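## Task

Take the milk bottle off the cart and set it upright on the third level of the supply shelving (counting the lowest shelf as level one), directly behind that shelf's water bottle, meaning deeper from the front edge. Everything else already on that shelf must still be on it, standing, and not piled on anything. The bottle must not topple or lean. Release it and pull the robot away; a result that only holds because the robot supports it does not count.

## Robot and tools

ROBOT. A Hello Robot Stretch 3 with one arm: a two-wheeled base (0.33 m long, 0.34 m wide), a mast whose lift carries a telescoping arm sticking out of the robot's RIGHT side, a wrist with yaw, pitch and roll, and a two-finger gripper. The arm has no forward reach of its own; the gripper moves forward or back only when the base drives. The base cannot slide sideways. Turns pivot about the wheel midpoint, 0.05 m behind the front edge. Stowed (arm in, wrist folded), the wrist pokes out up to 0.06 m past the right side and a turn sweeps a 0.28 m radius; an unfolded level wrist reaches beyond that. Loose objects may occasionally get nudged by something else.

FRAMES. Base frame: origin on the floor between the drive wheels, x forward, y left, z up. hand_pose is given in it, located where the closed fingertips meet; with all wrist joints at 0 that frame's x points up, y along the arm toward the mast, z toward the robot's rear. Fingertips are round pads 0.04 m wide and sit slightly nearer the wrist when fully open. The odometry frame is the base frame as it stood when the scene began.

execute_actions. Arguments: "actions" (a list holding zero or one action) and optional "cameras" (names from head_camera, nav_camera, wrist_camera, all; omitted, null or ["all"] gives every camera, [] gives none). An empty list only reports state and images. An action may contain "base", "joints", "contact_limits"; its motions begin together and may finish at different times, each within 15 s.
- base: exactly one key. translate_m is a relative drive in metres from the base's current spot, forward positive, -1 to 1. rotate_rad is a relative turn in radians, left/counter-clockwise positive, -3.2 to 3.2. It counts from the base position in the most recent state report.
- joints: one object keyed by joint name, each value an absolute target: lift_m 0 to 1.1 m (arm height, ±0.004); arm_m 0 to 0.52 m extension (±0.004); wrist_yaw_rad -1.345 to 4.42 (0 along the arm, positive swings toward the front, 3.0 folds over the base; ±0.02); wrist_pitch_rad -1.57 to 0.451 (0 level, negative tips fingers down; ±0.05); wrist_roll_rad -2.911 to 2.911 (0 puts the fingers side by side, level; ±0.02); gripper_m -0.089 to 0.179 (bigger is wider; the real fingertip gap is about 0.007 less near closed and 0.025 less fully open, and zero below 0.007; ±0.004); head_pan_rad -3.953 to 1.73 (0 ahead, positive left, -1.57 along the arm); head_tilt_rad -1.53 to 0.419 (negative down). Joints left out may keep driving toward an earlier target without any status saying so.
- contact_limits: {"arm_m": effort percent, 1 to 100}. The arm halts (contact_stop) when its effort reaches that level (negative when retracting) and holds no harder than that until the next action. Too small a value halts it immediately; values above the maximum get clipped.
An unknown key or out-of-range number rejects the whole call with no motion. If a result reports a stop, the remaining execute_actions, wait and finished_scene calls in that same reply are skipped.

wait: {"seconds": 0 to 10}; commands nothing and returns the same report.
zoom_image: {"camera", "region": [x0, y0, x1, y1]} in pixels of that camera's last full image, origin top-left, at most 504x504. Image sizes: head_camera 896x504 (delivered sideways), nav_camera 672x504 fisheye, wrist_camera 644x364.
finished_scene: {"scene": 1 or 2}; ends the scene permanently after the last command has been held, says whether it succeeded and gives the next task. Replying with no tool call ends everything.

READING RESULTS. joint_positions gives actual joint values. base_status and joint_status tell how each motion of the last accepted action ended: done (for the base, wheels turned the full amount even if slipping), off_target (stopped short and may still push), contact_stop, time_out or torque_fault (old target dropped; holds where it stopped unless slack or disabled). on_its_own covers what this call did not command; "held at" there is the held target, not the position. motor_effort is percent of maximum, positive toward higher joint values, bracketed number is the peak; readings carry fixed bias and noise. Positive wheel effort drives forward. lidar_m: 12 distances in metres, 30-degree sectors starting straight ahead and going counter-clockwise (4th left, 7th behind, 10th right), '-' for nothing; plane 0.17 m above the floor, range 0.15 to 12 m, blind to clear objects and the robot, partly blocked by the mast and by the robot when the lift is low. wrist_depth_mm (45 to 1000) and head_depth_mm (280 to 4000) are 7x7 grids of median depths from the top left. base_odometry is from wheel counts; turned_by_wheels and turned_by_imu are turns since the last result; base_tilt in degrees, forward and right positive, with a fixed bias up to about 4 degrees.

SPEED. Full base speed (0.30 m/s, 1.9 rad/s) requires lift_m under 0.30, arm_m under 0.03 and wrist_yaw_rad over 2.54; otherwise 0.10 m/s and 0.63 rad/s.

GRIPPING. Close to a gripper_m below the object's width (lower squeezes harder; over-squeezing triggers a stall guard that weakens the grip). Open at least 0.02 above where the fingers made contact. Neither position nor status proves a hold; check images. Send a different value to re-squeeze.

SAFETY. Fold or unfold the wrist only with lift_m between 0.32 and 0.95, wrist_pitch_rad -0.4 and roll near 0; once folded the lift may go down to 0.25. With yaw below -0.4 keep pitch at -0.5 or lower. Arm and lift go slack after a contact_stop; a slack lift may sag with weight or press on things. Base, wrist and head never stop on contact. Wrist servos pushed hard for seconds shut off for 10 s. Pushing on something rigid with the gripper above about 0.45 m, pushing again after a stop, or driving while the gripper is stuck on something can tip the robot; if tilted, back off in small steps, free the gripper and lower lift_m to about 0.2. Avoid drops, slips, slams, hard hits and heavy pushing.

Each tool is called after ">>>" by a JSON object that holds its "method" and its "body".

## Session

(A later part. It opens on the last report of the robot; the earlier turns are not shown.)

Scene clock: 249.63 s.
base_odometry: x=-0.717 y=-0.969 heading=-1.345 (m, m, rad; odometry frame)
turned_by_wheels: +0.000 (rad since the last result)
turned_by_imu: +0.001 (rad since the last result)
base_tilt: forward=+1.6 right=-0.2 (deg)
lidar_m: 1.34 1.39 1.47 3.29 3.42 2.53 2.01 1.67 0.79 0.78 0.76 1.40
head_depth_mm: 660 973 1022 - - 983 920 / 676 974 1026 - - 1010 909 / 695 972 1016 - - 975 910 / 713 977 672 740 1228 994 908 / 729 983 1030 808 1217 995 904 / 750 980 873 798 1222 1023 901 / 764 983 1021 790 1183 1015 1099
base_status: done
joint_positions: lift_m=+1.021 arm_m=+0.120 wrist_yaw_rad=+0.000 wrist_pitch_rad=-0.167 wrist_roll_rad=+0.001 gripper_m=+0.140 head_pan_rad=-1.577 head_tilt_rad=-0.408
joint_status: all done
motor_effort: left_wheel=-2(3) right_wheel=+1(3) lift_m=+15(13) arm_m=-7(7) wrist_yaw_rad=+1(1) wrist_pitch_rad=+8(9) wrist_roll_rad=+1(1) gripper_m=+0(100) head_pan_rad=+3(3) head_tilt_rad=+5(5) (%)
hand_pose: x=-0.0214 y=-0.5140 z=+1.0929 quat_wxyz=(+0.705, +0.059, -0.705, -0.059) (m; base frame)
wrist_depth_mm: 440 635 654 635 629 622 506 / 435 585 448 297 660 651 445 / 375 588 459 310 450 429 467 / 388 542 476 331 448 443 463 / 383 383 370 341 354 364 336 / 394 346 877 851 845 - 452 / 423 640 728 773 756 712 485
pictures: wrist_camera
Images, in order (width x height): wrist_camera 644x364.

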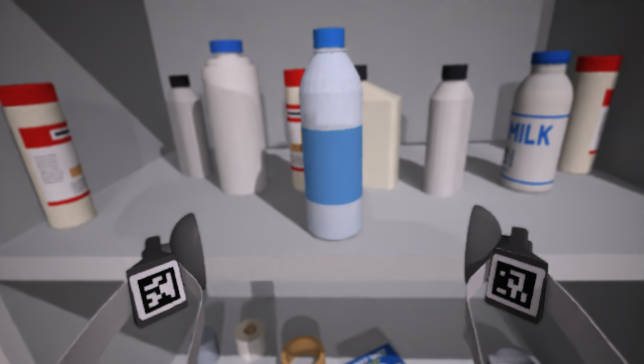

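>>> {"method": "execute_actions", "body": {"actions": [{"joints":{"arm_m":0.31}}], "cameras": []}}

>>> {"method": "execute_actions", "body": {"actions": [{"joints":{"gripper_m":0.02}}], "cameras": []}}

>>> {"method": "execute_actions", "body": {"actions": [{"joints":{"lift_m":1.05}}], "cameras": []}}

>>> {"method": "execute_actions", "body": {"actions": [{"base":{"translate_m":-0.283}}], "cameras": []}}

>>> {"method": "execute_actions", "body": {"actions": [{"joints":{"lift_m":1.022}}], "cameras": []}}

>>> {"method": "execute_actions", "body": {"actions": [{"joints":{"gripper_m":0.12}}], "cameras": []}}

>>> {"method": "execute_actions", "body": {"actions": [{"joints":{"arm_m":0}}], "cameras": ["wrist_camera"]}}

Scene clock: 257.03 s.
base_odometry: x=-0.717 y=-0.969 heading=-1.345 (m, m, rad; odometry frame)
turned_by_wheels: +0.000 (rad since the last result)
turned_by_imu: +0.000 (rad since the last result)
base_tilt: forward=+1.5 right=-0.2 (deg)
lidar_m: 1.34 1.38 1.47 3.29 3.42 2.52 2.01 1.66 0.79 0.78 0.76 1.39
head_depth_mm: 660 973 1017 785 1208 1020 918 / 680 974 1015 733 1211 1045 905 / 697 978 1018 706 1210 1006 912 / 713 979 772 695 1213 1008 908 / 733 976 1032 777 1216 999 904 / 747 986 868 799 1216 1023 899 / 768 983 1025 789 1173 1016 1098
base_status: not commanded
joint_positions: lift_m=+1.021 arm_m=+0.310 wrist_yaw_rad=+0.000 wrist_pitch_rad=-0.167 wrist_roll_rad=+0.001 gripper_m=+0.140 head_pan_rad=-1.577 head_tilt_rad=-0.408
joint_status: all done
motor_effort: left_wheel=-2(2) right_wheel=+2(1) lift_m=+14(15) arm_m=+5(3) wrist_yaw_rad=+0(0) wrist_pitch_rad=+8(9) wrist_roll_rad=+1(1) gripper_m=+1(0) head_pan_rad=+4(4) head_tilt_rad=+5(5) (%)
hand_pose: x=-0.0214 y=-0.7033 z=+1.0929 quat_wxyz=(+0.705, +0.059, -0.705, -0.059) (m; base frame)
wrist_depth_mm: 438 482 487 117 472 464 454 / 427 249 501 114 498 485 477 / 427 259 277 114 262 236 487 / 432 351 299 119 275 243 406 / 385 360 313 128 294 252 301 / 291 302 278 137 260 - 262 / 236 224 229 150 214 218 215
pictures: none
No camera images: the call's "cameras" was empty. Leave "cameras" out to get every camera's image.

Scene clock: 258.73 s.
base_odometry: x=-0.717 y=-0.969 heading=-1.345 (m, m, rad; odometry frame)
turned_by_wheels: +0.000 (rad since the last result)
turned_by_imu: +0.000 (rad since the last result)
base_tilt: forward=+1.6 right=-0.2 (deg)
lidar_m: 1.34 1.39 1.47 3.29 3.42 2.53 2.01 1.66 0.78 0.78 0.76 1.39
head_depth_mm: 660 974 1023 785 1204 1013 921 / 679 973 1011 732 1213 1043 906 / 695 976 1017 703 1210 1006 911 / 713 979 786 695 1217 1010 911 / 731 977 1029 805 1221 1000 900 / 749 981 870 793 1220 1022 899 / 766 981 1022 790 1179 1016 1098
base_status: not commanded
joint_positions: lift_m=+1.021 arm_m=+0.310 wrist_yaw_rad=+0.004 wrist_pitch_rad=-0.171 wrist_roll_rad=+0.001 gripper_m=+0.021 head_pan_rad=-1.577 head_tilt_rad=-0.408
joint_status: all done
motor_effort: left_wheel=-1(2) right_wheel=+0(2) lift_m=+16(15) arm_m=+4(4) wrist_yaw_rad=-2(3) wrist_pitch_rad=+10(10) wrist_roll_rad=+1(1) gripper_m=-24(98) head_pan_rad=+5(4) head_tilt_rad=+5(5) (%)
hand_pose: x=-0.0206 y=-0.7031 z=+1.0920 quat_wxyz=(+0.705, +0.062, -0.704, -0.059) (m; base frame)
wrist_depth_mm: 439 480 483 114 473 464 456 / 435 246 499 111 489 489 473 / 435 261 276 111 258 238 495 / 432 354 298 118 275 243 401 / 383 351 298 127 139 260 300 / 290 285 - 136 148 262 260 / 233 232 227 148 212 217 213
pictures: none
No camera images: the call's "cameras" was empty. Leave "cameras" out to get every camera's image.

Scene clock: 259.80 s.
base_odometry: x=-0.717 y=-0.969 heading=-1.345 (m, m, rad; odometry frame)
turned_by_wheels: +0.000 (rad since the last result)
turned_by_imu: +0.000 (rad since the last result)
base_tilt: forward=+1.6 right=-0.2 (deg)
lidar_m: 1.34 1.39 1.47 3.30 3.40 2.52 2.00 1.67 0.78 0.78 0.76 1.40
head_depth_mm: 663 976 - 789 1210 1017 918 / 679 963 - 780 1214 1044 907 / 699 967 - 769 1215 1002 914 / 717 979 776 689 1209 1006 909 / 732 981 1029 805 1213 1001 903 / 750 981 871 797 1217 1023 898 / 766 982 1021 790 1175 1015 1100
base_status: not commanded
joint_positions: lift_m=+1.049 arm_m=+0.310 wrist_yaw_rad=+0.002 wrist_pitch_rad=-0.213 wrist_roll_rad=+0.001 gripper_m=+0.021 head_pan_rad=-1.577 head_tilt_rad=-0.408
joint_status: all done
motor_effort: left_wheel=-1(1) right_wheel=+1(1) lift_m=+41(43) arm_m=+4(4) wrist_yaw_rad=-1(3) wrist_pitch_rad=+32(34) wrist_roll_rad=+1(1) gripper_m=-24(24) head_pan_rad=+5(4) head_tilt_rad=+5(5) (%)
hand_pose: x=-0.0210 y=-0.7000 z=+1.1101 quat_wxyz=(+0.703, +0.076, -0.703, -0.075) (m; base frame)
wrist_depth_mm: 436 492 481 117 464 464 456 / 438 255 499 113 495 484 472 / 432 264 280 113 268 247 495 / 434 358 298 119 280 246 412 / 390 369 305 127 140 269 295 / 310 303 - 135 146 275 276 / 252 250 245 147 230 235 232
pictures: none
No camera images: the call's "cameras" was empty. Leave "cameras" out to get every camera's image.

Scene clock: 263.73 s.
base_odometry: x=-0.780 y=-0.693 heading=-1.345 (m, m, rad; odometry frame)
turned_by_wheels: +0.000 (rad since the last result)
turned_by_imu: +0.000 (rad since the last result)
base_tilt: forward=+1.6 right=-0.2 (deg)
lidar_m: 1.62 1.67 1.84 3.29 2.49 2.23 1.73 1.67 0.67 0.66 0.88 0.93
head_depth_mm: 525 562 - 661 1300 1427 1417 / 679 840 - 713 712 791 881 / 698 961 - 768 1205 1003 913 / 715 976 1037 694 1208 1036 908 / 732 980 1016 779 1211 1025 902 / 752 979 1023 798 1214 987 900 / 767 982 1022 787 1220 999 894
base_status: done
joint_positions: lift_m=+1.049 arm_m=+0.310 wrist_yaw_rad=+0.001 wrist_pitch_rad=-0.214 wrist_roll_rad=+0.001 gripper_m=+0.021 head_pan_rad=-1.577 head_tilt_rad=-0.408
joint_status: not commanded
motor_effort: left_wheel=-2(6) right_wheel=+2(4) lift_m=+42(41) arm_m=+3(3) wrist_yaw_rad=-1(1) wrist_pitch_rad=+32(32) wrist_roll_rad=+1(1) gripper_m=-23(24) head_pan_rad=+5(4) head_tilt_rad=+5(5) (%)
hand_pose: x=-0.0213 y=-0.7000 z=+1.1101 quat_wxyz=(+0.703, +0.076, -0.703, -0.075) (m; base frame)
wrist_depth_mm: 491 486 478 117 461 276 178 / 518 522 509 114 410 281 179 / 432 296 262 113 301 282 180 / 320 292 269 119 324 282 181 / 335 320 277 127 140 284 182 / 310 302 - 136 146 263 182 / 254 249 246 146 229 232 183
pictures: none
No camera images: the call's "cameras" was empty. Leave "cameras" out to get every camera's image.

Scene clock: 264.77 s.
base_odometry: x=-0.780 y=-0.693 heading=-1.345 (m, m, rad; odometry frame)
turned_by_wheels: +0.000 (rad since the last result)
turned_by_imu: +0.000 (rad since the last result)
base_tilt: forward=+1.6 right=-0.2 (deg)
lidar_m: 1.62 1.68 1.83 3.30 2.49 2.23 1.73 1.67 0.66 0.67 0.88 0.93
head_depth_mm: 525 562 581 656 1301 1431 1430 / 678 842 806 690 712 793 879 / 695 977 - 705 1212 1006 912 / 711 971 1024 695 1212 1032 909 / 730 976 1012 778 1217 1025 903 / 747 978 1017 797 1216 986 900 / 766 979 1024 790 1225 999 895
base_status: not commanded
joint_positions: lift_m=+1.023 arm_m=+0.310 wrist_yaw_rad=+0.001 wrist_pitch_rad=-0.176 wrist_roll_rad=+0.001 gripper_m=+0.021 head_pan_rad=-1.577 head_tilt_rad=-0.408
joint_status: all done
motor_effort: left_wheel=-2(2) right_wheel=+2(2) lift_m=+15(37) arm_m=+4(4) wrist_yaw_rad=-1(0) wrist_pitch_rad=+13(32) wrist_roll_rad=+1(1) gripper_m=-23(24) head_pan_rad=+3(4) head_tilt_rad=+5(5) (%)
hand_pose: x=-0.0213 y=-0.7027 z=+1.0926 quat_wxyz=(+0.704, +0.063, -0.704, -0.062) (m; base frame)
wrist_depth_mm: 497 492 477 116 465 277 178 / 523 516 508 112 299 279 180 / 296 277 258 112 296 281 180 / 314 286 266 118 321 282 180 / 335 313 272 127 138 284 182 / 290 285 - 135 146 254 182 / 235 232 228 147 213 218 183
pictures: none
No camera images: the call's "cameras" was empty. Leave "cameras" out to get every camera's image.

Scene clock: 266.27 s.
base_odometry: x=-0.780 y=-0.693 heading=-1.345 (m, m, rad; odometry frame)
turned_by_wheels: +0.000 (rad since the last result)
turned_by_imu: +0.000 (rad since the last result)
base_tilt: forward=+1.6 right=-0.2 (deg)
lidar_m: 1.62 1.68 1.83 3.29 2.48 2.24 1.73 1.67 0.66 0.66 0.88 0.93
head_depth_mm: 526 562 579 653 1303 1432 1415 / 678 843 803 688 712 792 880 / 695 970 - 705 1205 1010 915 / 714 974 1023 701 1205 1027 905 / 731 976 1015 776 1211 1028 900 / 749 975 1016 799 1217 988 900 / 766 979 1018 791 1215 998 897
base_status: not commanded
joint_positions: lift_m=+1.023 arm_m=+0.310 wrist_yaw_rad=+0.001 wrist_pitch_rad=-0.171 wrist_roll_rad=+0.001 gripper_m=+0.120 head_pan_rad=-1.577 head_tilt_rad=-0.408
joint_status: all done
motor_effort: left_wheel=-2(2) right_wheel=+2(2) lift_m=+15(15) arm_m=+4(4) wrist_yaw_rad=-1(0) wrist_pitch_rad=+11(13) wrist_roll_rad=+1(1) gripper_m=+1(97) head_pan_rad=+4(2) head_tilt_rad=+5(5) (%)
hand_pose: x=-0.0213 y=-0.7031 z=+1.0939 quat_wxyz=(+0.705, +0.061, -0.704, -0.061) (m; base frame)
wrist_depth_mm: 496 487 484 109 465 277 179 / 516 513 506 106 297 279 179 / 296 282 251 105 296 282 180 / 314 284 262 111 311 282 181 / 334 315 289 119 329 263 181 / 294 296 271 130 259 - 182 / 236 232 230 141 215 218 173
pictures: none
No camera images: the call's "cameras" was empty. Leave "cameras" out to get every camera's image.

Scene clock: 269.77 s.
base_odometry: x=-0.780 y=-0.693 heading=-1.345 (m, m, rad; odometry frame)
turned_by_wheels: +0.000 (rad since the last result)
turned_by_imu: +0.000 (rad since the last result)
base_tilt: forward=+1.6 right=-0.2 (deg)
lidar_m: 1.62 1.67 1.84 3.29 2.48 2.23 1.73 1.67 0.66 0.67 0.88 0.93
head_depth_mm: 526 562 604 650 - - - / 677 843 808 731 - - - / 695 972 1011 827 - - - / 713 975 1010 677 - - 1215 / 729 978 1018 779 1204 993 907 / 746 978 1017 798 1216 986 901 / 765 981 1019 787 1221 998 894
base_status: not commanded
joint_positions: lift_m=+1.023 arm_m=+0.000 wrist_yaw_rad=+0.000 wrist_pitch_rad=-0.170 wrist_roll_rad=+0.001 gripper_m=+0.120 head_pan_rad=-1.577 head_tilt_rad=-0.408
joint_status: all done
motor_effort: left_wheel=-2(2) right_wheel=+2(1) lift_m=+15(15) arm_m=-7(8) wrist_yaw_rad=-1(0) wrist_pitch_rad=+10(10) wrist_roll_rad=+1(1) gripper_m=+1(0) head_pan_rad=+4(4) head_tilt_rad=+5(5) (%)
hand_pose: x=-0.0214 y=-0.3938 z=+1.0941 quat_wxyz=(+0.705, +0.061, -0.704, -0.060) (m; base frame)
wrist_depth_mm: 740 769 755 747 595 352 795 / 675 577 785 776 567 803 834 / 687 588 577 559 594 866 887 / 573 555 537 452 461 917 930 / 661 865 969 931 504 - - / 730 904 947 929 655 - - / 711 791 741 770 657 - -
pictures: wrist_camera
Images, in order (width x height): wrist_camera 644x364.

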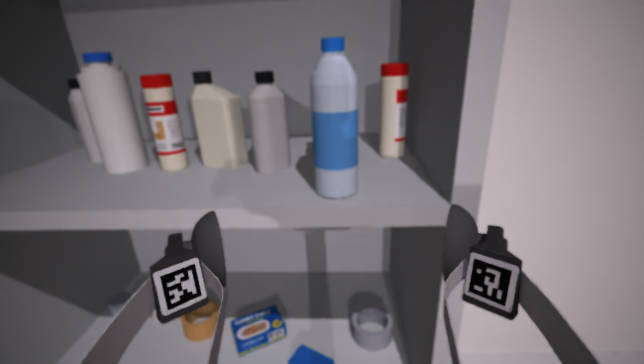

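>>> {"method": "finished_scene", "body": {"scene": 1}}

The scene is finished: the task was done.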